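# Seat gear and two bearing rings in near-row holders

## Task

Using the row of holders closest to the robot, put the gear and both bearing rings each into the holder that matches it, lying flat, and leave the grippers released from them at the end.

## Robot and tools

Robot: two arms, left_arm and right_arm, each with six revolute joints and a parallel two-finger gripper. Scene frame: origin on the table top midway between the arms, +z up, +x out over the table, left_arm on the +y side. The names left and right do not refer to sides of any camera image. Arm bases (URDF root link) sit at left_arm (-0.006, +0.292, 0) m, quat_wxyz (+0.999, 0, 0, +0.034) and right_arm (+0.018, -0.340, 0) m, quat_wxyz (+0.998, 0, 0, +0.056).

execute_actions takes "actions", a list holding one action, one wait, or nothing. An empty list only reports the state. An action is {"rows": [...], "steps": n}; n is 1 to 15 control steps of 1/30 s each, default 15. Each row is used for one step; if there are fewer rows than steps, the last row repeats. A wait is {"steps": n} with n up to 300 and no rows; it returns once n steps have passed since the previous result, and your reply time is counted in them. Optional "pictures" (boolean) switches camera images on or off; they are included by default. A refused call moves nothing.

Every row has exactly 14 numbers, one combined list for both arms even if only one moves: left_arm waist, shoulder, elbow, wrist pitch, wrist yaw, wrist roll, opening, then the same seven for right_arm. The six joint values are absolute target angles in radians, in the same convention as the Joint positions line (not offsets). Stated ranges per arm: waist -2.618 to 3.054, shoulder 0.000 to 3.142, elbow 0.000 to 3.142, wrist pitch -1.571 to 1.571, wrist yaw -1.571 to 1.571, wrist roll -2.094 to 2.094. Real ends may differ by up to 0.036 rad. A target more than 0.036 rad beyond a stated end, and farther out than the joint's last reported angle, gets the call refused; a target past the real end is clipped there and the result may print "joint sent to its limit" (possibly referring to an earlier action). Missing that line does not prove there is room left. Opening is an absolute value from -1 (closed) to +1 (fully open, pad gap 0.094 m).

Speed limits: each step the sent target stays within a fixed lead of the measured angle: 0.202 rad waist, 0.258 shoulder, 0.238 elbow, 0.573 wrist pitch, 0.522 wrist yaw and wrist roll. If the targets would move the gripper more than 70 mm from where it is, all of that arm's targets are scaled back. Distant goals therefore need several actions. Between calls the arms keep heading for the last row sent, until all have nearly stopped or some step is HELD; after that only a new action moves them further. Fingers still in motion keep moving.

Result lines: the state line "left_arm: ... | right_arm: ..." gives each gripper's end_effector_position (metres, scene frame) and end_effector_quat_wxyz. That point lies between the finger pads, roughly 1 cm behind the fingertips; fingers point along the gripper's +z and close along its y. Printed positions can be off, more at long reach. Joint positions and Joint velocities have one block per arm: six joints (rad, rad/s) then pad gap (m, m/s). grip_measured is the finger opening on the command scale; it may be off by about 1 mm per gripper. To hold a part, command roughly 0.03 below grip_measured for a firm grip, less for a lighter one. Pads push about 50 to 62 N each, less on thin parts (under about 2 mm). "joint command not followed" means the clearance check altered or blocked joint targets on some steps; the rest of the row still ran. HELD marks steps where your row was not, or not fully, sent. Joint torques are listed per joint (gripper excluded), total drive output with offsets and noise. MOTOR HOT appears at 75 °C; at 90 °C that arm halts 10 s; at 100 °C it goes limp and falls. OVER-TEMPERATURE FAULT reports a stop. Avoid holding loads longer than needed.

Cameras: cam_high and cam_low (504x504), cam_left_wrist and cam_right_wrist (616x616, fisheye), delivered in that order; calibration data are given per camera and may be slightly off. zoom_image takes "camera" (one of those names) and "region" [x0, y0, x1, y1] in pixels of that camera's latest image, origin top-left, at most 504x504, and returns a closer view. read_manual(section="licences") returns only licence text. finished_scene(scene) ends the given scene (1 or 2) irreversibly and reports success; the goal must hold afterwards. Replying without any tool call ends all remaining scenes.

Avoid: knocking or placing anything off the table (fails the task), arms colliding or pressing each other, drops, slips, slams and hard pushes. Brief external tugs on held parts or pushes on loose ones can happen.

Each tool is called after "Request:" in YAML: its name, and indented under it one key for each argument.

## Session

Request:
execute_actions:
  actions: []

Scene clock: 0.00 s of 6300.00 s.
left_arm: end_effector_position=(+0.5850, -0.0194, +0.3354) grip_measured=+1.000 end_effector_quat_wxyz=(+0.395, -0.458, +0.543, -0.582) | right_arm: end_effector_position=(+0.0735, -0.0635, +0.1157) grip_measured=+1.000 end_effector_quat_wxyz=(-0.082, +0.767, -0.527, -0.357)
Joint positions: left_arm=[-0.63   2.189  1.964  0.214 -0.288 -1.678  0.094] | right_arm=[ 0.821  1.403  0.908 -0.902 -0.734 -0.938  0.094]
Joint velocities: left_arm=[ 0.002 -0.002 -0.012 -0.125  0.007 -0.007  0.   ] | right_arm=[-0.007  0.007  0.002 -0.051  0.066 -0.037  0.   ]
Joint torques (N m, as the arm reports them, + toward a larger angle): no reading
Motor temperatures (°C, as the motors report them): left_arm=[23 43 33 26 24 24] | right_arm=[26 32 30 25 24 24]
camera_calibration (this result's frames):
cam_left_wrist: T_world_to_cam=[[0.144235, 0.386622, 0.910889, -0.378495], [-0.68701, -0.623384, 0.373377, 0.295064], [0.71219, -0.679644, 0.175699, -0.37995], [0, 0, 0, 1]] pos_world=[0.527901, 0.0720422, 0.301354]
cam_right_wrist: T_world_to_cam=[[0.785586, 0.609685, -0.105538, -0.0014281], [0.564048, -0.775758, -0.282929, -0.0115668], [-0.25437, 0.162736, -0.953317, 0.229618], [0, 0, 0, 1]] pos_world=[0.066054, -0.0454695, 0.215475]

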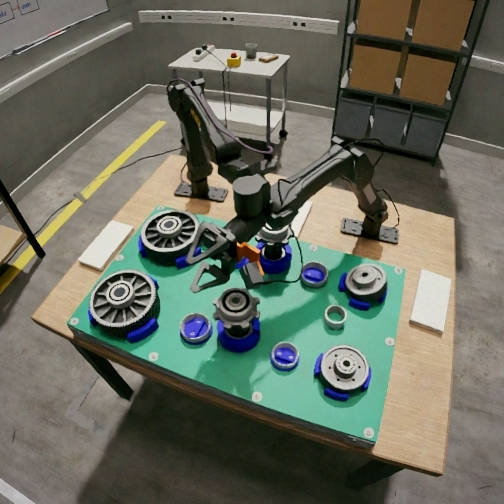

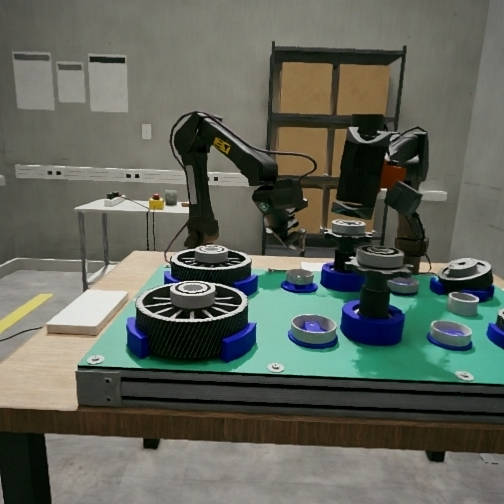

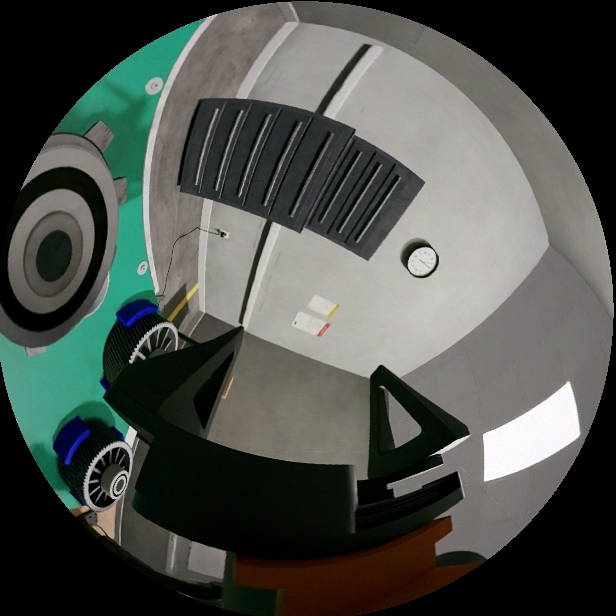

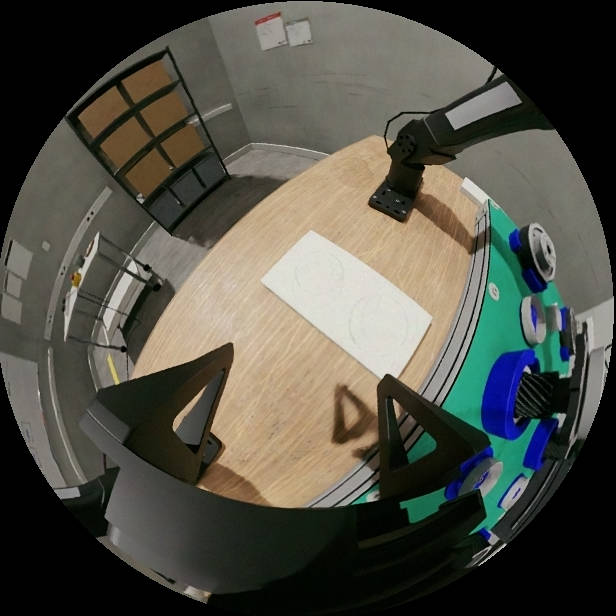

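Request:
zoom_image:
  camera: "cam_high"
  region: [280, 240, 420, 340]

Request:
zoom_image:
  camera: "cam_low"
  region: [260, 240, 504, 320]

Region (280, 240, 420, 340) of cam_high's 504x504 image, scaled by 3.600, with more detail than that image has; it fills the top 360 rows of this view, and the rest is white.

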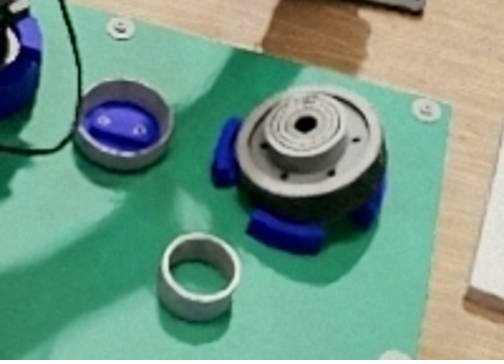

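Region (260, 240, 504, 320) of cam_low's 504x504 image, scaled by 2.066, with more detail than that image has; it fills the top 165 rows of this view, and the rest is white.

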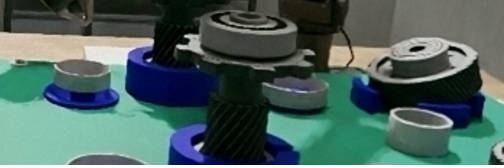

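Request:
execute_actions:
  actions:
    - {"rows": [[-0.59,2.15,1.95,0.18,-0.27,-1.67,1,0.81,1.40,0.95,-0.93,-0.68,-0.84,1],[-0.55,2.11,1.94,0.14,-0.25,-1.66,1,0.80,1.40,0.99,-0.96,-0.63,-0.74,1],[-0.51,2.07,1.93,0.10,-0.23,-1.65,1,0.78,1.40,1.03,-0.99,-0.58,-0.64,1],[-0.47,2.03,1.92,0.06,-0.21,-1.64,1,0.77,1.40,1.07,-1.02,-0.53,-0.54,1],[-0.43,1.99,1.91,0.02,-0.19,-1.63,1,0.75,1.40,1.11,-1.05,-0.48,-0.44,1],[-0.39,1.95,1.90,-0.02,-0.17,-1.62,1,0.74,1.40,1.15,-1.08,-0.43,-0.34,1],[-0.35,1.91,1.89,-0.06,-0.15,-1.61,1,0.72,1.40,1.19,-1.11,-0.38,-0.24,1],[-0.31,1.87,1.88,-0.10,-0.13,-1.60,1,0.71,1.40,1.23,-1.14,-0.33,-0.14,1],[-0.27,1.84,1.87,-0.14,-0.11,-1.59,1,0.69,1.40,1.27,-1.17,-0.28,-0.04,1],[-0.23,1.81,1.86,-0.18,-0.09,-1.58,1,0.68,1.40,1.31,-1.20,-0.23,0.06,1],[-0.19,1.78,1.85,-0.22,-0.07,-1.57,1,0.66,1.40,1.35,-1.23,-0.18,0.16,1],[-0.16,1.75,1.84,-0.26,-0.05,-1.56,1,0.65,1.40,1.39,-1.26,-0.13,0.26,1],[-0.13,1.73,1.82,-0.30,-0.03,-1.55,1,0.63,1.40,1.43,-1.29,-0.08,0.36,1],[-0.10,1.71,1.81,-0.34,-0.01,-1.54,1,0.61,1.40,1.47,-1.32,-0.04,0.46,1],[-0.08,1.70,1.80,-0.38,0,-1.53,1,0.60,1.40,1.50,-1.35,0,0.56,1]], "steps": 15}
  pictures: false

Request:
execute_actions:
  actions:
    - {"rows": [[-0.076,1.70,1.79,-0.46,0,-1.53,1,0.60,1.45,1.545,-1.365,0,0.66,1],[-0.072,1.695,1.785,-0.54,0,-1.53,1,0.60,1.50,1.59,-1.38,0,0.76,1],[-0.068,1.69,1.78,-0.62,0,-1.53,1,0.595,1.55,1.635,-1.395,0,0.86,1],[-0.064,1.69,1.77,-0.70,0,-1.53,1,0.595,1.60,1.68,-1.41,0,0.96,1],[-0.06,1.685,1.76,-0.78,0,-1.53,1,0.59,1.65,1.725,-1.425,0,1.06,1],[-0.056,1.68,1.75,-0.86,0,-1.53,1,0.59,1.70,1.77,-1.44,0,1.16,1],[-0.052,1.68,1.74,-0.94,0,-1.53,1,0.585,1.75,1.815,-1.455,0,1.26,1],[-0.048,1.675,1.735,-1.02,0,-1.53,1,0.585,1.80,1.86,-1.47,0,1.36,1],[-0.044,1.67,1.73,-1.10,0,-1.53,1,0.58,1.85,1.905,-1.485,0,1.46,1],[-0.04,1.67,1.72,-1.18,0,-1.53,1,0.58,1.90,1.95,-1.50,0,1.56,1],[-0.036,1.665,1.71,-1.26,0,-1.53,1,0.578,1.95,1.995,-1.51,0,1.66,1],[-0.033,1.665,1.705,-1.34,0,-1.53,1,0.576,2.00,2.04,-1.52,0,1.76,1],[-0.03,1.66,1.70,-1.42,0,-1.53,1,0.574,2.04,2.08,-1.53,0,1.86,1],[-0.027,1.66,1.695,-1.48,0,-1.53,1,0.574,2.08,2.11,-1.54,0,1.96,1],[-0.027,1.66,1.69,-1.52,0,-1.53,1,0.574,2.11,2.13,-1.55,0,2.05,1]], "steps": 15}
  pictures: false

Request:
execute_actions:
  actions:
    - {"steps": 15}

Scene clock: 91.27 s of 6300.00 s.
left_arm: end_effector_position=(+0.5652, +0.2489, +0.4238) grip_measured=+1.000 end_effector_quat_wxyz=(-0.469, +0.530, -0.511, +0.489) | right_arm: end_effector_position=(+0.2234, -0.1034, +0.2135) grip_measured=+1.000 end_effector_quat_wxyz=(+0.129, -0.308, +0.928, +0.164)
Joint positions: left_arm=[-0.179  1.815  1.854 -0.122 -0.108 -1.619  0.094] | right_arm=[ 0.634  1.405  1.416 -1.204 -0.19   0.142  0.094]
Joint velocities: left_arm=[ 1.38  -1.204 -0.442 -1.37   0.755  0.462  0.   ] | right_arm=[-0.466  0.002  1.092 -0.813  1.282  2.747  0.   ]
Joint torques (N m, as the arm reports them, + toward a larger angle): left_arm=[  0.06 -10.41   6.93   1.41  -0.06   0.16] | right_arm=[-0.57 -5.64  9.39  0.77 -0.13 -0.02]
Motor temperatures (°C, as the motors report them): left_arm=[23 54 37 34 24 24] | right_arm=[26 33 33 25 25 24]
Steps of this call (steps 1 to 90: nothing new was sent; then 87.77 s passed at rest; steps 91 to 105: all 15 steps of this action). Readings (joint positions):
91: left_arm=[-0.627 2.187 1.964 0.211 -0.285 -1.678] | right_arm=[0.821 1.403 0.909 -0.904 -0.727 -0.926]
92: left_arm=[-0.621 2.181 1.961 0.201 -0.275 -1.678] | right_arm=[0.820 1.403 0.919 -0.915 -0.708 -0.896]
94: left_arm=[-0.589 2.148 1.939 0.159 -0.249 -1.677] | right_arm=[0.806 1.405 0.966 -0.955 -0.652 -0.798]
98: left_arm=[-0.469 2.057 1.915 0.077 -0.210 -1.669] | right_arm=[0.745 1.405 1.132 -1.031 -0.502 -0.502]
105: the state above

Scene clock: 91.77 s of 6300.00 s.
left_arm: end_effector_position=(+0.4353, +0.3094, +0.2695) grip_measured=+1.000 end_effector_quat_wxyz=(-0.251, +0.675, -0.655, +0.230) | right_arm: end_effector_position=(+0.3327, -0.0726, +0.1642) grip_measured=+1.000 end_effector_quat_wxyz=(+0.012, +0.441, +0.896, +0.048)
Joint positions: left_arm=[-0.039  1.661  1.739 -0.956 -0.019 -1.565  0.094] | right_arm=[ 0.583  2.056  2.054 -1.47  -0.017  1.609  0.094]
Joint velocities: left_arm=[-0.007 -0.002 -0.252 -1.985  0.051 -0.037  0.   ] | right_arm=[-0.032  1.179  0.882 -0.212  0.022  2.864  0.   ]
Joint torques (N m, as the arm reports them, + toward a larger angle): left_arm=[ 0.58 -6.82  7.11  1.13 -0.12  0.1 ] | right_arm=[ -0.65 -12.44   9.13  -0.11   0.13  -0.05]
Motor temperatures (°C, as the motors report them): left_arm=[23 53 37 34 24 24] | right_arm=[26 33 33 25 25 24]
Steps of this call (steps 1 to 15: all 15 steps of this action). Readings (joint positions):
1: left_arm=[-0.132 1.774 1.840 -0.173 -0.091 -1.605] | right_arm=[0.619 1.409 1.455 -1.234 -0.150 0.239]
2: left_arm=[-0.090 1.737 1.831 -0.231 -0.080 -1.594] | right_arm=[0.608 1.422 1.498 -1.266 -0.118 0.337]
4: left_arm=[-0.040 1.686 1.824 -0.351 -0.074 -1.578] | right_arm=[0.600 1.479 1.596 -1.319 -0.074 0.533]
8: left_arm=[-0.038 1.661 1.813 -0.542 -0.052 -1.570] | right_arm=[0.597 1.683 1.777 -1.385 -0.035 0.925]
15: the state above

Scene clock: 92.27 s of 6300.00 s.
left_arm: end_effector_position=(+0.3104, +0.3030, +0.2047) grip_measured=+1.000 end_effector_quat_wxyz=(-0.044, +0.708, -0.703, +0.044) | right_arm: end_effector_position=(+0.3322, -0.0748, +0.1504) grip_measured=+1.000 end_effector_quat_wxyz=(-0.005, +0.619, +0.785, +0.014)
Joint positions: left_arm=[-0.034  1.661  1.7   -1.485  0.004 -1.544  0.094] | right_arm=[ 0.581  2.124  2.106 -1.528 -0.015  2.029  0.094]
Joint velocities: left_arm=[ 0.012 -0.002  0.007 -0.066 -0.051 -0.051  0.   ] | right_arm=[-0.022  0.002 -0.002  0.051  0.051  0.051  0.   ]
Joint torques (N m, as the arm reports them, + toward a larger angle): left_arm=[ 0.59 -6.19  6.25  0.33 -0.07  0.1 ] | right_arm=[ -0.74 -12.71   9.2   -0.03   0.13   0.  ]
Motor temperatures (°C, as the motors report them): left_arm=[23 53 37 34 24 24] | right_arm=[26 33 33 25 25 24]
Steps of this call (steps 1 to 15: the robot went on to your last target). Readings (joint positions):
1: left_arm=[-0.039 1.661 1.731 -1.023 -0.016 -1.564] | right_arm=[0.582 2.090 2.076 -1.474 -0.017 1.696]
2: left_arm=[-0.039 1.661 1.723 -1.091 -0.013 -1.563] | right_arm=[0.581 2.113 2.085 -1.477 -0.016 1.766]
4: left_arm=[-0.038 1.661 1.711 -1.228 -0.007 -1.558] | right_arm=[0.581 2.134 2.087 -1.490 -0.016 1.867]
8: left_arm=[-0.035 1.661 1.700 -1.408 0.000 -1.550] | right_arm=[0.581 2.133 2.098 -1.517 -0.015 1.972]
15: the state above
camera_calibration (this result's frames):
cam_left_wrist: T_world_to_cam=[[0.942652, 0.320366, 0.0936619, -0.404964], [0.225725, -0.818592, 0.528162, 0.100393], [0.245876, -0.476731, -0.843962, 0.349638], [0, 0, 0, 1]] pos_world=[0.273112, 0.378601, 0.279987]
cam_right_wrist: T_world_to_cam=[[-0.887422, -0.459115, -0.0411806, 0.271989], [-0.424679, 0.77957, 0.460346, 0.176576], [-0.179249, 0.42601, -0.886784, 0.31512], [0, 0, 0, 1]] pos_world=[0.372842, -0.147023, 0.209358]

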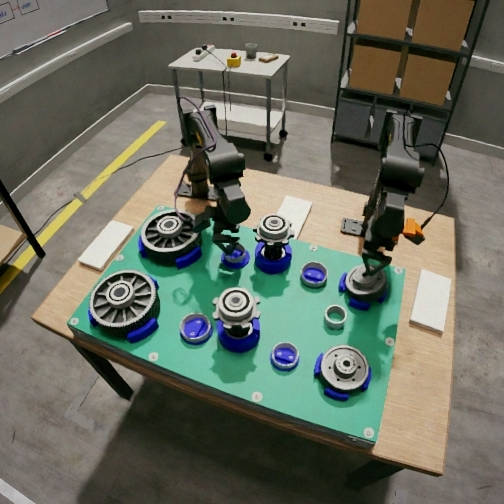

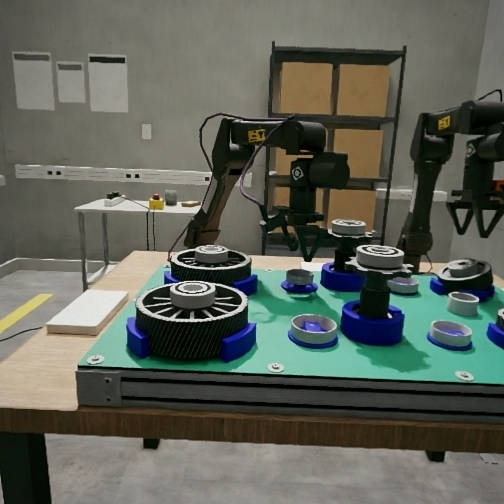

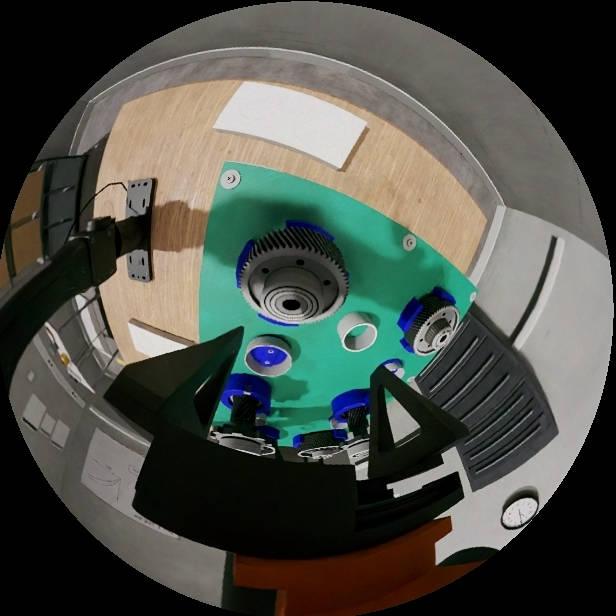

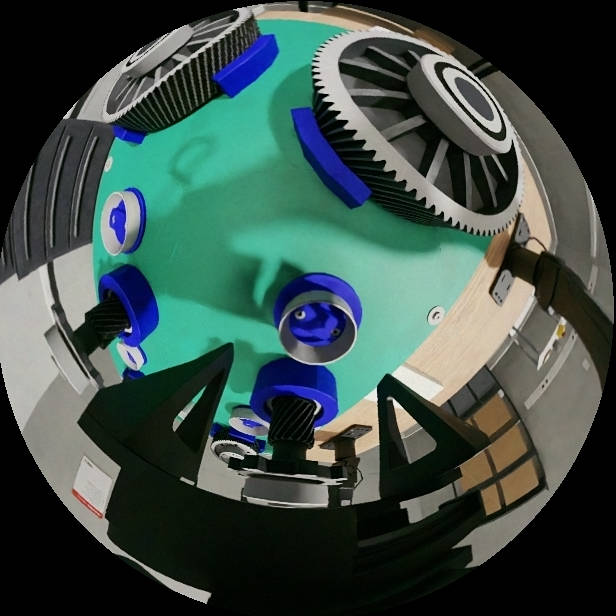

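Request:
zoom_image:
  camera: "cam_right_wrist"
  region: [250, 260, 390, 400]

Request:
zoom_image:
  camera: "cam_left_wrist"
  region: [220, 210, 380, 390]

Region (250, 260, 390, 400) of cam_right_wrist's 616x616 image, scaled by 3.600, with more detail than that image has.

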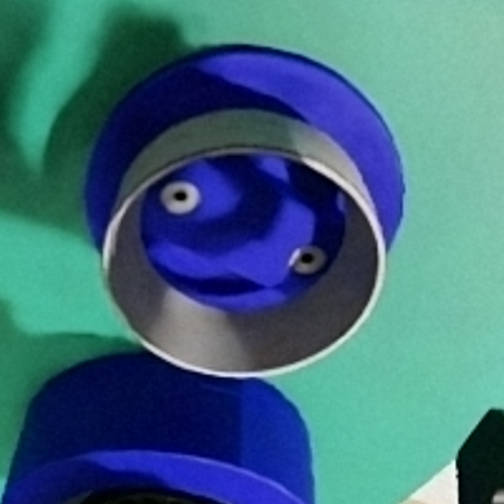

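Region (220, 210, 380, 390) of cam_left_wrist's 616x616 image, scaled by 2.800, with more detail than that image has.

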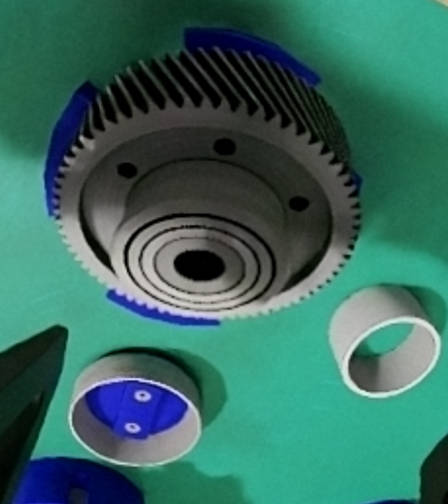

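Request:
zoom_image:
  camera: "cam_low"
  region: [400, 220, 504, 320]

Region (400, 220, 504, 320) of cam_low's 504x504 image, scaled by 4.846, with more detail than that image has; it fills the top 485 rows of this view, and the rest is white.

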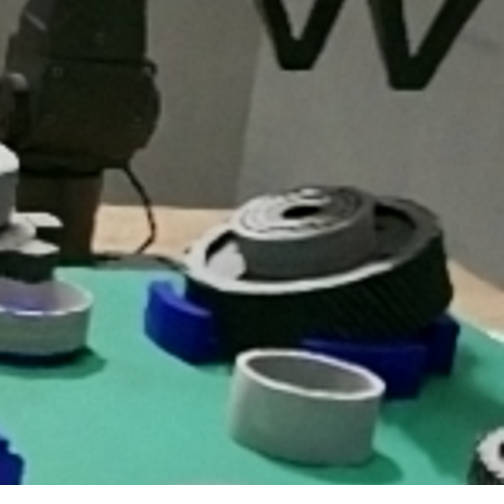

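Request:
execute_actions:
  actions:
    - {"rows": [[-0.045,1.663,1.685,-1.51,-0.02,-1.55,0.96,0.578,2.11,2.11,-1.53,0,2.05,1],[-0.06,1.666,1.67,-1.50,-0.045,-1.55,0.92,0.578,2.11,2.09,-1.515,0,2.05,1],[-0.075,1.668,1.66,-1.495,-0.07,-1.55,0.88,0.578,2.11,2.07,-1.50,0,2.05,1],[-0.09,1.67,1.65,-1.49,-0.095,-1.55,0.84,0.578,2.11,2.05,-1.485,0,2.05,1],[-0.105,1.672,1.64,-1.485,-0.12,-1.55,0.80,0.578,2.105,2.03,-1.47,0,2.05,1],[-0.12,1.674,1.63,-1.48,-0.145,-1.55,0.76,0.578,2.105,2.01,-1.455,0,2.05,1],[-0.135,1.676,1.62,-1.475,-0.17,-1.55,0.72,0.578,2.10,1.99,-1.44,0,2.05,1],[-0.15,1.678,1.61,-1.47,-0.195,-1.55,0.68,0.578,2.10,1.975,-1.43,0,2.05,1],[-0.165,1.68,1.60,-1.465,-0.22,-1.55,0.64,0.578,2.10,1.96,-1.42,0,2.05,1],[-0.18,1.682,1.585,-1.46,-0.245,-1.55,0.60,0.578,2.10,1.945,-1.41,0,2.05,1],[-0.192,1.684,1.572,-1.455,-0.26,-1.55,0.57,0.578,2.10,1.934,-1.40,0,2.05,1],[-0.20,1.685,1.564,-1.45,-0.26,-1.55,0.55,0.578,2.10,1.934,-1.40,0,2.05,1]], "steps": 15}
  pictures: false

Request:
execute_actions:
  actions:
    - {"steps": 10}

Scene clock: 173.23 s of 6300.00 s.
left_arm: end_effector_position=(+0.2966, +0.2893, +0.1717) grip_measured=+0.552 end_effector_quat_wxyz=(+0.078, -0.646, +0.756, +0.063) | right_arm: end_effector_position=(+0.3250, -0.0809, +0.1137) grip_measured=+1.000 end_effector_quat_wxyz=(-0.010, +0.625, +0.780, -0.012)
Joint positions: left_arm=[-0.197  1.679  1.58  -1.461 -0.199 -1.542  0.073] | right_arm=[ 0.581  2.114  1.943 -1.426 -0.014  2.044  0.094]
Joint velocities: left_arm=[-0.061  0.09  -0.125  0.051 -0.154 -0.037  0.   ] | right_arm=[-0.012 -0.007 -0.007  0.125  0.022 -0.007  0.   ]
Joint torques (N m, as the arm reports them, + toward a larger angle): left_arm=[ 0.01 -6.45  6.3   0.3  -0.39 -0.08] | right_arm=[ -0.27 -12.6    6.3    0.14   0.11   0.05]
Motor temperatures (°C, as the motors report them): left_arm=[23 46 34 29 24 24] | right_arm=[26 43 35 25 25 24]
Steps of this call (steps 1 to 30: the robot went on to your last target; steps 31 to 90: nothing new was sent; then 77.47 s passed at rest; steps 91 to 105: all 15 steps of this action). Readings (joint positions):
91: left_arm=[-0.035 1.661 1.700 -1.499 0.004 -1.542] | right_arm=[0.581 2.124 2.106 -1.530 -0.015 2.044]
92: left_arm=[-0.037 1.661 1.699 -1.498 -0.001 -1.542] | right_arm=[0.581 2.124 2.106 -1.530 -0.015 2.044]
94: left_arm=[-0.053 1.661 1.688 -1.495 -0.025 -1.542] | right_arm=[0.581 2.122 2.094 -1.516 -0.015 2.044]
98: left_arm=[-0.116 1.661 1.646 -1.483 -0.092 -1.542] | right_arm=[0.581 2.114 2.023 -1.476 -0.014 2.044]
105: the state above

Scene clock: 173.57 s of 6300.00 s.
left_arm: end_effector_position=(+0.2994, +0.2948, +0.1715) grip_measured=+0.552 end_effector_quat_wxyz=(+0.091, -0.645, +0.755, +0.072) | right_arm: end_effector_position=(+0.3290, -0.0776, +0.1136) grip_measured=+1.000 end_effector_quat_wxyz=(-0.008, +0.625, +0.780, -0.001)
Joint positions: left_arm=[-0.197  1.682  1.578 -1.451 -0.233 -1.542  0.073] | right_arm=[ 0.581  2.114  1.943 -1.405 -0.014  2.044  0.094]
Joint velocities: left_arm=[ 0.002 -0.002 -0.017 -0.022  0.007 -0.022  0.001] | right_arm=[-0.007 -0.017 -0.002  0.022  0.007  0.007  0.   ]
Joint torques (N m, as the arm reports them, + toward a larger angle): left_arm=[-0.37 -6.14  6.12  0.28 -0.32 -0.09] | right_arm=[ -0.2  -12.65   6.38   0.15   0.13   0.03]
Motor temperatures (°C, as the motors report them): left_arm=[23 46 34 29 24 24] | right_arm=[26 43 35 25 25 24]
Steps of this call (steps 1 to 10: the robot went on to your last target). Readings (joint positions):
1: left_arm=[-0.197 1.681 1.578 -1.458 -0.206 -1.542] | right_arm=[0.581 2.114 1.943 -1.422 -0.014 2.044]
2: left_arm=[-0.197 1.682 1.578 -1.456 -0.212 -1.542] | right_arm=[0.581 2.114 1.943 -1.418 -0.014 2.044]
4: left_arm=[-0.197 1.682 1.578 -1.454 -0.222 -1.542] | right_arm=[0.581 2.114 1.943 -1.412 -0.014 2.044]
8: left_arm=[-0.197 1.682 1.578 -1.451 -0.231 -1.542] | right_arm=[0.581 2.114 1.943 -1.406 -0.014 2.044]
10: the state above
camera_calibration (this result's frames):
cam_left_wrist: T_world_to_cam=[[0.985641, 0.159063, 0.0566727, -0.347825], [0.135631, -0.945695, 0.295409, 0.218053], [0.100584, -0.28348, -0.953689, 0.325743], [0, 0, 0, 1]] pos_world=[0.280492, 0.353879, 0.265955]
cam_right_wrist: T_world_to_cam=[[-0.894772, -0.446371, -0.0116437, 0.266419], [-0.402351, 0.794675, 0.454539, 0.188779], [-0.19364, 0.411393, -0.890651, 0.287132], [0, 0, 0, 1]] pos_world=[0.36994, -0.149221, 0.173029]

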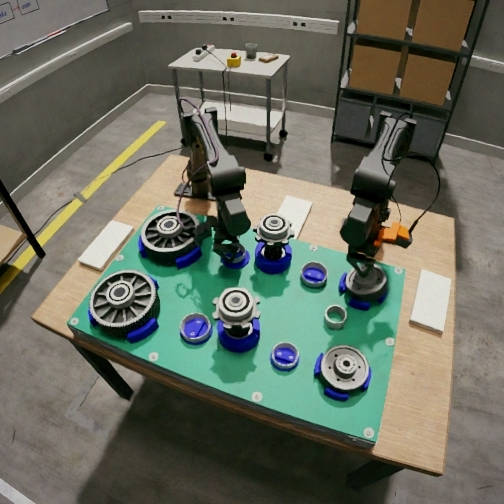

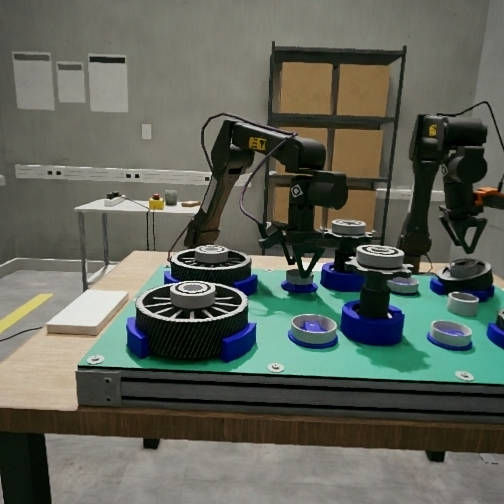

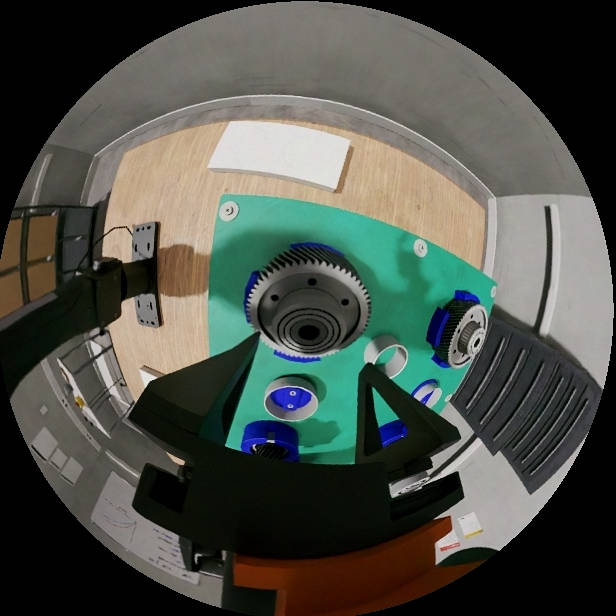

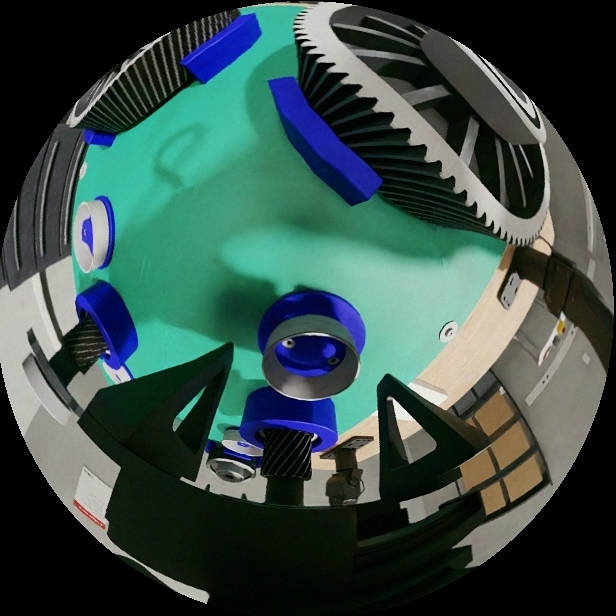

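Request:
execute_actions:
  actions:
    - {"rows": [[-0.197,1.686,1.55,-1.436,-0.265,-1.55,0.55,0.578,2.10,1.924,-1.39,0,2.05,1],[-0.194,1.687,1.535,-1.42,-0.265,-1.55,0.55,0.578,2.10,1.914,-1.38,0,2.05,1],[-0.191,1.688,1.52,-1.405,-0.265,-1.55,0.55,0.578,2.10,1.904,-1.37,0,2.05,1],[-0.188,1.689,1.505,-1.39,-0.265,-1.55,0.55,0.578,2.10,1.894,-1.36,0,2.05,1],[-0.185,1.69,1.49,-1.375,-0.265,-1.55,0.55,0.578,2.10,1.884,-1.35,0,2.05,1],[-0.182,1.69,1.475,-1.36,-0.265,-1.55,0.55,0.578,2.10,1.874,-1.34,0,2.05,1],[-0.179,1.69,1.46,-1.345,-0.265,-1.55,0.55,0.578,2.10,1.864,-1.33,0,2.05,1],[-0.176,1.69,1.445,-1.33,-0.265,-1.55,0.55,0.578,2.10,1.854,-1.32,0,2.05,1],[-0.172,1.69,1.43,-1.315,-0.265,-1.55,0.55,0.578,2.10,1.846,-1.312,0,2.05,1],[-0.168,1.69,1.415,-1.30,-0.265,-1.55,0.55,0.578,2.10,1.839,-1.305,0,2.05,1],[-0.165,1.69,1.40,-1.285,-0.265,-1.55,0.55,0.578,2.10,1.839,-1.305,0,2.05,1]], "steps": 15}
  pictures: false

Request:
execute_actions:
  actions:
    - {"steps": 8}

Scene clock: 213.03 s of 6300.00 s.
left_arm: end_effector_position=(+0.2955, +0.3047, +0.1298) grip_measured=+0.552 end_effector_quat_wxyz=(+0.084, -0.653, +0.747, +0.087) | right_arm: end_effector_position=(+0.3277, -0.0787, +0.0911) grip_measured=+1.000 end_effector_quat_wxyz=(-0.008, +0.625, +0.780, -0.005)
Joint positions: left_arm=[-0.171  1.685  1.414 -1.312 -0.242 -1.542  0.073] | right_arm=[ 0.581  2.112  1.851 -1.322 -0.014  2.044  0.094]
Joint velocities: left_arm=[-0.002  0.002 -0.032  0.154 -0.037 -0.095 -0.001] | right_arm=[-0.007 -0.007 -0.002  0.081  0.022 -0.051  0.   ]
Joint torques (N m, as the arm reports them, + toward a larger angle): left_arm=[ 0.62 -6.32  5.95  0.27 -0.36 -0.09] | right_arm=[ -0.34 -12.52   6.18   0.13   0.14   0.04]
Motor temperatures (°C, as the motors report them): left_arm=[23 45 34 29 24 24] | right_arm=[26 44 33 25 25 24]
Steps of this call (steps 1 to 30: the robot went on to your last target; steps 31 to 90: nothing new was sent; then 35.97 s passed at rest; steps 91 to 105: all 15 steps of this action). Readings (joint positions):
91: left_arm=[-0.197 1.682 1.577 -1.448 -0.238 -1.542] | right_arm=[0.581 2.114 1.943 -1.403 -0.014 2.044]
92: left_arm=[-0.197 1.682 1.573 -1.443 -0.239 -1.542] | right_arm=[0.581 2.114 1.941 -1.399 -0.014 2.044]
94: left_arm=[-0.197 1.682 1.554 -1.426 -0.242 -1.542] | right_arm=[0.581 2.112 1.928 -1.387 -0.014 2.044]
98: left_arm=[-0.191 1.682 1.489 -1.381 -0.242 -1.542] | right_arm=[0.581 2.112 1.886 -1.358 -0.014 2.044]
105: the state above

Scene clock: 213.30 s of 6300.00 s.
left_arm: end_effector_position=(+0.3012, +0.3041, +0.1296) grip_measured=+0.552 end_effector_quat_wxyz=(+0.092, -0.654, +0.746, +0.078) | right_arm: end_effector_position=(+0.3299, -0.0768, +0.0911) grip_measured=+1.000 end_effector_quat_wxyz=(-0.007, +0.625, +0.780, +0.001)
Joint positions: left_arm=[-0.171  1.686  1.414 -1.288 -0.243 -1.542  0.073] | right_arm=[ 0.581  2.112  1.851 -1.31  -0.014  2.044  0.094]
Joint velocities: left_arm=[-0.002  0.007 -0.002  0.154 -0.066  0.007 -0.   ] | right_arm=[-0.007 -0.007  0.002 -0.022  0.051  0.066  0.   ]
Joint torques (N m, as the arm reports them, + toward a larger angle): left_arm=[ 0.61 -6.2   5.84  0.27 -0.35 -0.08] | right_arm=[ -0.24 -12.44   6.19   0.13   0.14   0.  ]
Motor temperatures (°C, as the motors report them): left_arm=[23 45 34 29 24 24] | right_arm=[26 44 33 25 25 24]
Steps of this call (steps 1 to 8: the robot went on to your last target). Readings (joint positions):
1: left_arm=[-0.171 1.686 1.414 -1.307 -0.242 -1.542] | right_arm=[0.581 2.112 1.851 -1.319 -0.014 2.044]
2: left_arm=[-0.171 1.686 1.414 -1.302 -0.242 -1.542] | right_arm=[0.581 2.112 1.851 -1.317 -0.014 2.044]
4: left_arm=[-0.171 1.686 1.414 -1.295 -0.243 -1.542] | right_arm=[0.581 2.112 1.851 -1.313 -0.014 2.044]
8: the state above
camera_calibration (this result's frames):
cam_left_wrist: T_world_to_cam=[[0.981383, 0.184156, 0.0545336, -0.354829], [0.161384, -0.944634, 0.285695, 0.232158], [0.104127, -0.271576, -0.956768, 0.28398], [0, 0, 0, 1]] pos_world=[0.281186, 0.36177, 0.224726]
cam_right_wrist: T_world_to_cam=[[-0.894723, -0.44633, -0.0161004, 0.267766], [-0.403954, 0.793345, 0.45544, 0.19912], [-0.190503, 0.413996, -0.890121, 0.266036], [0, 0, 0, 1]] pos_world=[0.370692, -0.148596, 0.150428]

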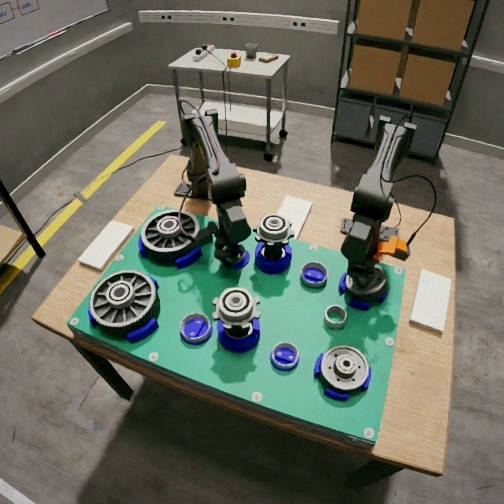

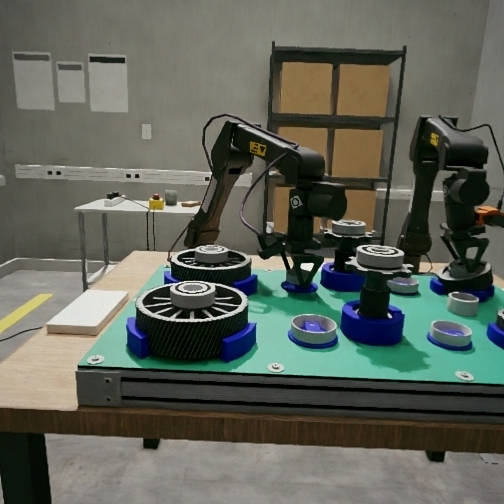

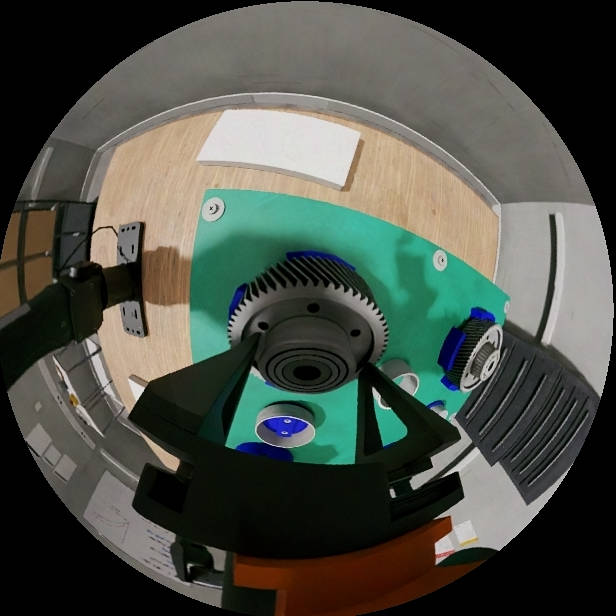

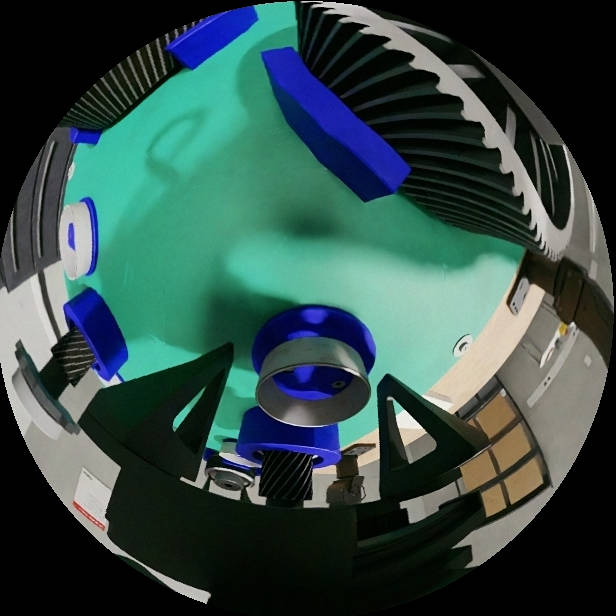

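Request:
zoom_image:
  camera: "cam_low"
  region: [400, 200, 504, 310]

Request:
zoom_image:
  camera: "cam_low"
  region: [260, 220, 350, 310]

Region (400, 200, 504, 310) of cam_low's 504x504 image, scaled by 4.582, with more detail than that image has; it fills the left 477 columns of this view, and the rest is white.

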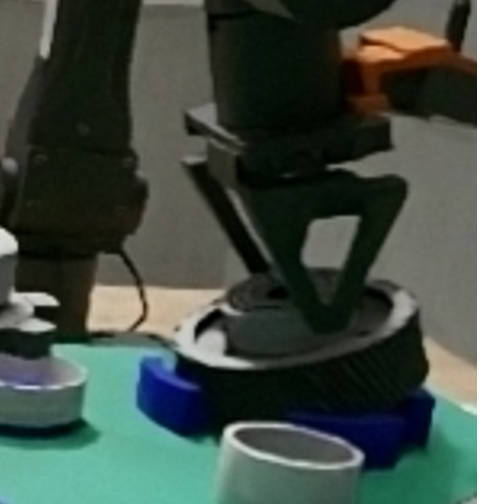

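Region (260, 220, 350, 310) of cam_low's 504x504 image, scaled by 5.600, with more detail than that image has.

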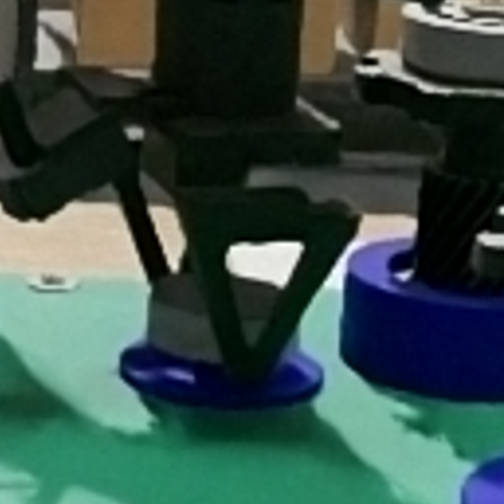

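Request:
execute_actions:
  actions:
    - {"rows": [[-0.175,1.69,1.395,-1.28,-0.265,-1.55,0.55,0.578,2.10,1.839,-1.305,0,2.05,0.9],[-0.18,1.69,1.39,-1.275,-0.265,-1.55,0.55,0.578,2.10,1.839,-1.305,0,2.05,0.8],[-0.186,1.69,1.385,-1.27,-0.265,-1.55,0.55,0.578,2.10,1.839,-1.305,0,2.05,0.7],[-0.186,1.69,1.382,-1.267,-0.265,-1.55,0.55,0.578,2.10,1.839,-1.305,0,2.05,0.6],[-0.186,1.69,1.382,-1.267,-0.265,-1.55,0.55,0.578,2.10,1.839,-1.305,0,2.05,0.5],[-0.186,1.69,1.382,-1.267,-0.265,-1.55,0.5,0.578,2.10,1.839,-1.305,0,2.05,0.42],[-0.186,1.69,1.382,-1.267,-0.265,-1.55,0.44,0.578,2.10,1.839,-1.305,0,2.05,0.36],[-0.186,1.69,1.382,-1.267,-0.265,-1.55,0.38,0.578,2.10,1.839,-1.305,0,2.05,0.32],[-0.186,1.69,1.382,-1.267,-0.265,-1.55,0.32,0.578,2.10,1.839,-1.305,0,2.05,0.29],[-0.186,1.69,1.382,-1.267,-0.265,-1.55,0.27,0.578,2.10,1.839,-1.305,0,2.05,0.26],[-0.186,1.69,1.382,-1.267,-0.265,-1.55,0.23,0.578,2.10,1.839,-1.305,0,2.05,0.255],[-0.186,1.69,1.382,-1.267,-0.265,-1.55,0.19,0.578,2.10,1.839,-1.305,0,2.05,0.255]], "steps": 15}

Scene clock: 237.17 s of 6300.00 s.
left_arm: end_effector_position=(+0.2984, +0.3026, +0.1254) grip_measured=+0.253 end_effector_quat_wxyz=(+0.089, -0.651, +0.749, +0.083) | right_arm: end_effector_position=(+0.3306, -0.0763, +0.0911) grip_measured=+0.297 end_effector_quat_wxyz=(-0.007, +0.626, +0.780, +0.002)
Joint positions: left_arm=[-0.179  1.686  1.397 -1.283 -0.244 -1.542  0.059] | right_arm=[ 0.581  2.112  1.851 -1.307 -0.014  2.044  0.061]
Joint velocities: left_arm=[ 0.007  0.002 -0.002  0.007 -0.051  0.037  0.001] | right_arm=[-0.002 -0.002 -0.002  0.066 -0.037 -0.022 -0.001]
Joint torques (N m, as the arm reports them, + toward a larger angle): left_arm=[-0.67 -6.03  6.03  0.38 -0.36 -0.06] | right_arm=[ -0.26 -12.4    6.22   0.15   0.16   0.04]
Motor temperatures (°C, as the motors report them): left_arm=[23 45 33 28 24 24] | right_arm=[26 44 33 25 25 24]
Steps of this call (steps 1 to 30: the robot went on to your last target; steps 31 to 90: nothing new was sent; then 20.37 s passed at rest; steps 91 to 105: all 15 steps of this action). Readings (joint positions):
91: left_arm=[-0.171 1.686 1.414 -1.284 -0.243 -1.542] | right_arm=[0.581 2.112 1.851 -1.308 -0.014 2.044]
92: left_arm=[-0.171 1.686 1.414 -1.283 -0.243 -1.542] | right_arm=[0.581 2.112 1.851 -1.308 -0.014 2.044]
94: left_arm=[-0.173 1.686 1.411 -1.277 -0.244 -1.542] | right_arm=[0.581 2.112 1.851 -1.308 -0.014 2.044]
98: left_arm=[-0.179 1.686 1.400 -1.274 -0.244 -1.542] | right_arm=[0.581 2.112 1.851 -1.308 -0.014 2.044]
105: the state above
camera_calibration (this result's frames):
cam_left_wrist: T_world_to_cam=[[0.983172, 0.177255, 0.044208, -0.348693], [0.158029, -0.946612, 0.280986, 0.234504], [0.091654, -0.269271, -0.958693, 0.283132], [0, 0, 0, 1]] pos_world=[0.279816, 0.360031, 0.22096]
cam_right_wrist: T_world_to_cam=[[-0.894848, -0.44596, -0.019153, 0.268868], [-0.40483, 0.792747, 0.455703, 0.199251], [-0.188042, 0.415539, -0.889926, 0.265262], [0, 0, 0, 1]] pos_world=[0.371139, -0.148278, 0.150414]

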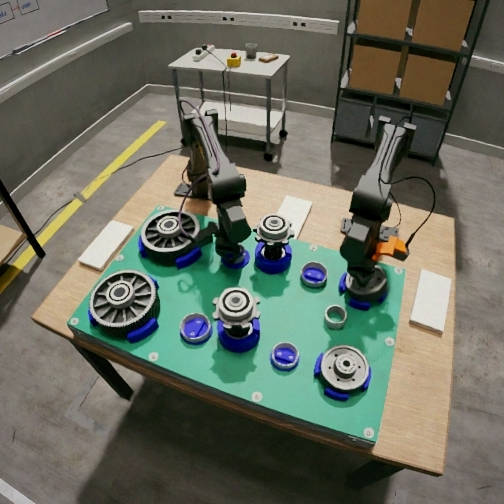

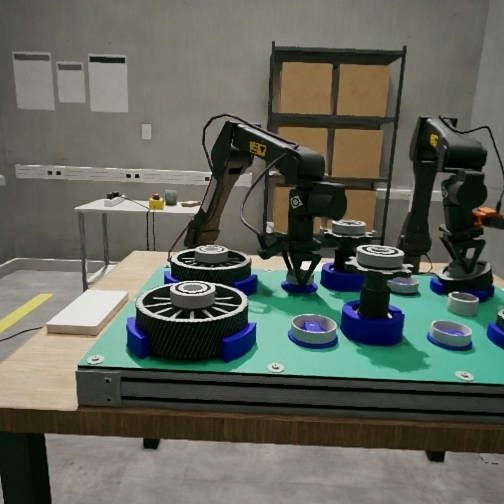

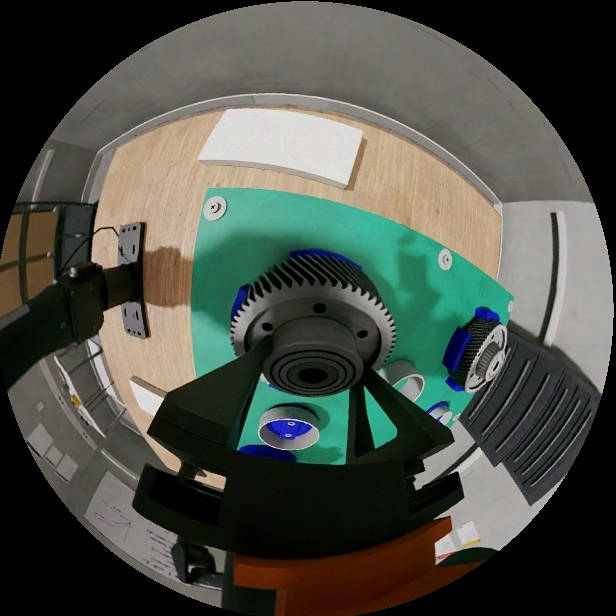

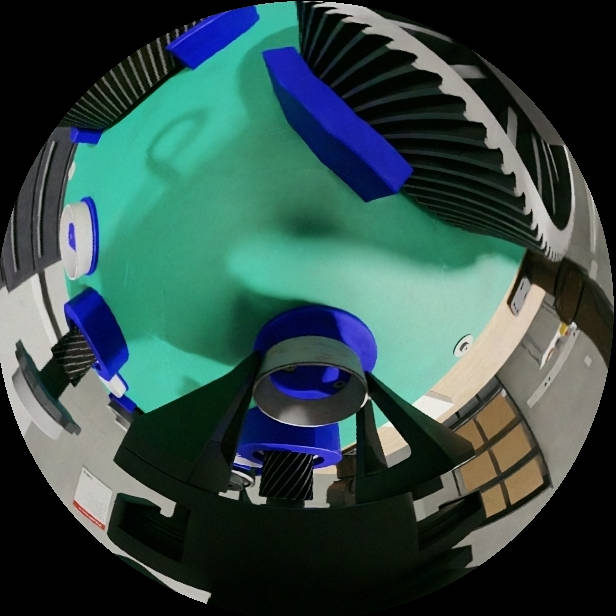

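Request:
execute_actions:
  actions:
    - {"rows": [[-0.186,1.68,1.40,-1.28,-0.265,-1.55,0.19,0.578,2.10,1.865,-1.32,0,2.05,0.255],[-0.186,1.67,1.42,-1.29,-0.265,-1.55,0.19,0.578,2.10,1.885,-1.335,0,2.05,0.255],[-0.186,1.66,1.44,-1.30,-0.265,-1.55,0.19,0.578,2.10,1.905,-1.355,0,2.05,0.255],[-0.186,1.65,1.46,-1.31,-0.265,-1.55,0.19,0.578,2.10,1.925,-1.375,0,2.05,0.255],[-0.186,1.64,1.48,-1.32,-0.265,-1.55,0.19,0.578,2.10,1.945,-1.395,0,2.05,0.255],[-0.186,1.635,1.50,-1.33,-0.265,-1.55,0.19,0.578,2.10,1.965,-1.415,0,2.05,0.255],[-0.186,1.63,1.52,-1.345,-0.265,-1.55,0.19,0.578,2.10,1.985,-1.435,0,2.05,0.255],[-0.186,1.63,1.54,-1.36,-0.265,-1.55,0.19,0.578,2.10,2.005,-1.455,0,2.05,0.255],[-0.186,1.63,1.555,-1.375,-0.265,-1.55,0.19,0.578,2.10,2.025,-1.475,0,2.05,0.255],[-0.186,1.63,1.57,-1.39,-0.265,-1.55,0.19,0.578,2.10,2.045,-1.495,0,2.05,0.255],[-0.186,1.63,1.58,-1.40,-0.265,-1.55,0.19,0.578,2.10,2.065,-1.515,0,2.05,0.255],[-0.186,1.63,1.58,-1.40,-0.265,-1.55,0.19,0.578,2.10,2.08,-1.53,0,2.05,0.255]], "steps": 15}
  pictures: false

Request:
execute_actions:
  actions:
    - {"rows": [[-0.175,1.63,1.58,-1.40,-0.245,-1.55,0.19,0.58,2.07,2.05,-1.525,0,1.9,0.255],[-0.164,1.63,1.58,-1.40,-0.225,-1.55,0.19,0.585,2.04,2.015,-1.52,0,1.75,0.255],[-0.153,1.63,1.58,-1.40,-0.205,-1.55,0.19,0.59,2.01,1.98,-1.515,0,1.6,0.255],[-0.142,1.63,1.58,-1.40,-0.185,-1.55,0.19,0.60,1.98,1.945,-1.51,0,1.45,0.255],[-0.131,1.63,1.58,-1.40,-0.165,-1.55,0.19,0.61,1.95,1.91,-1.505,0,1.3,0.255],[-0.12,1.63,1.58,-1.40,-0.145,-1.55,0.19,0.62,1.92,1.875,-1.50,0,1.15,0.255],[-0.109,1.63,1.58,-1.40,-0.125,-1.55,0.19,0.64,1.89,1.84,-1.495,0,1.0,0.255],[-0.098,1.63,1.58,-1.40,-0.105,-1.55,0.19,0.66,1.86,1.805,-1.49,0,0.85,0.255],[-0.087,1.63,1.58,-1.40,-0.085,-1.55,0.19,0.69,1.83,1.77,-1.485,0,0.7,0.255],[-0.076,1.63,1.58,-1.40,-0.065,-1.55,0.19,0.72,1.80,1.735,-1.48,0,0.55,0.255],[-0.065,1.63,1.58,-1.40,-0.045,-1.55,0.19,0.76,1.77,1.70,-1.475,0,0.4,0.255],[-0.054,1.63,1.58,-1.40,-0.025,-1.55,0.19,0.80,1.74,1.665,-1.47,0,0.25,0.255],[-0.043,1.63,1.58,-1.40,-0.005,-1.55,0.19,0.84,1.72,1.63,-1.465,0,0.1,0.255],[-0.035,1.63,1.58,-1.40,0.015,-1.55,0.19,0.88,1.70,1.61,-1.46,0,-0.05,0.255],[-0.03,1.63,1.58,-1.40,0.03,-1.55,0.19,0.92,1.69,1.60,-1.455,0,-0.2,0.255]], "steps": 15}
  pictures: false

Scene clock: 286.83 s of 6300.00 s.
left_arm: end_effector_position=(+0.3042, +0.2935, +0.1488) grip_measured=+0.253 end_effector_quat_wxyz=(+0.080, -0.653, +0.751, +0.060) | right_arm: end_effector_position=(+0.3357, -0.0722, +0.1427) grip_measured=+0.297 end_effector_quat_wxyz=(-0.002, +0.625, +0.780, +0.024)
Joint positions: left_arm=[-0.18   1.692  1.503 -1.362 -0.2   -1.543  0.059] | right_arm=[ 0.581  2.111  2.054 -1.468 -0.013  2.044  0.061]
Joint velocities: left_arm=[-0.037 -0.002  0.056  0.022  0.154 -0.037 -0.001] | right_arm=[ 0.007 -0.037  0.1   -0.271  0.022 -0.037  0.001]
Joint torques (N m, as the arm reports them, + toward a larger angle): left_arm=[ -0.34 -11.19  13.47   0.    -0.9   -0.08] | right_arm=[ -0.39 -12.14   8.92  -0.04   0.15   0.02]
Motor temperatures (°C, as the motors report them): left_arm=[23 44 33 28 24 24] | right_arm=[26 46 33 25 25 24]
Steps of this call (steps 1 to 15: the robot went on to your last target; steps 16 to 90: nothing new was sent; then 46.17 s passed at rest; steps 91 to 105: all 15 steps of this action). Readings (joint positions):
91: left_arm=[-0.179 1.686 1.397 -1.283 -0.244 -1.542] | right_arm=[0.581 2.112 1.851 -1.307 -0.014 2.044]
92: left_arm=[-0.179 1.686 1.397 -1.283 -0.244 -1.542] | right_arm=[0.581 2.112 1.851 -1.308 -0.014 2.044]
94: left_arm=[-0.179 1.685 1.401 -1.286 -0.244 -1.542] | right_arm=[0.581 2.113 1.863 -1.322 -0.014 2.044]
98: left_arm=[-0.179 1.689 1.422 -1.305 -0.241 -1.543] | right_arm=[0.581 2.114 1.937 -1.375 -0.014 2.044]
105: the state above

Scene clock: 287.33 s of 6300.00 s.
left_arm: end_effector_position=(+0.2979, +0.3033, +0.1456) grip_measured=+0.253 end_effector_quat_wxyz=(-0.009, +0.705, -0.710, -0.007) | right_arm: end_effector_position=(+0.1996, -0.0830, +0.1699) grip_measured=+0.297 end_effector_quat_wxyz=(+0.004, -0.095, +0.995, +0.005)
Joint positions: left_arm=[-0.047  1.692  1.504 -1.38  -0.022 -1.543  0.059] | right_arm=[ 0.841  1.731  1.647 -1.473 -0.     0.763  0.061]
Joint velocities: left_arm=[ 0.252 -0.012 -0.002 -0.022  0.374  0.037  0.   ] | right_arm=[ 1.277 -0.53  -0.662  0.007  0.051 -2.835  0.   ]
Joint torques (N m, as the arm reports them, + toward a larger angle): left_arm=[ -0.16 -11.01  13.55   0.06  -0.03  -0.08] | right_arm=[ 0.05 -8.46  6.7   0.34  0.05  0.  ]
Motor temperatures (°C, as the motors report them): left_arm=[23 45 33 28 24 24] | right_arm=[26 46 33 25 25 24]
Steps of this call (steps 1 to 15: all 15 steps of this action). Readings (joint positions):
1: left_arm=[-0.180 1.692 1.504 -1.361 -0.193 -1.543] | right_arm=[0.581 2.108 2.055 -1.474 -0.013 2.026]
2: left_arm=[-0.180 1.692 1.504 -1.361 -0.186 -1.543] | right_arm=[0.581 2.101 2.049 -1.477 -0.013 1.981]
4: left_arm=[-0.171 1.692 1.504 -1.366 -0.164 -1.543] | right_arm=[0.582 2.064 2.003 -1.475 -0.013 1.832]
8: left_arm=[-0.130 1.692 1.504 -1.375 -0.105 -1.543] | right_arm=[0.608 1.941 1.871 -1.480 -0.007 1.445]
15: the state above


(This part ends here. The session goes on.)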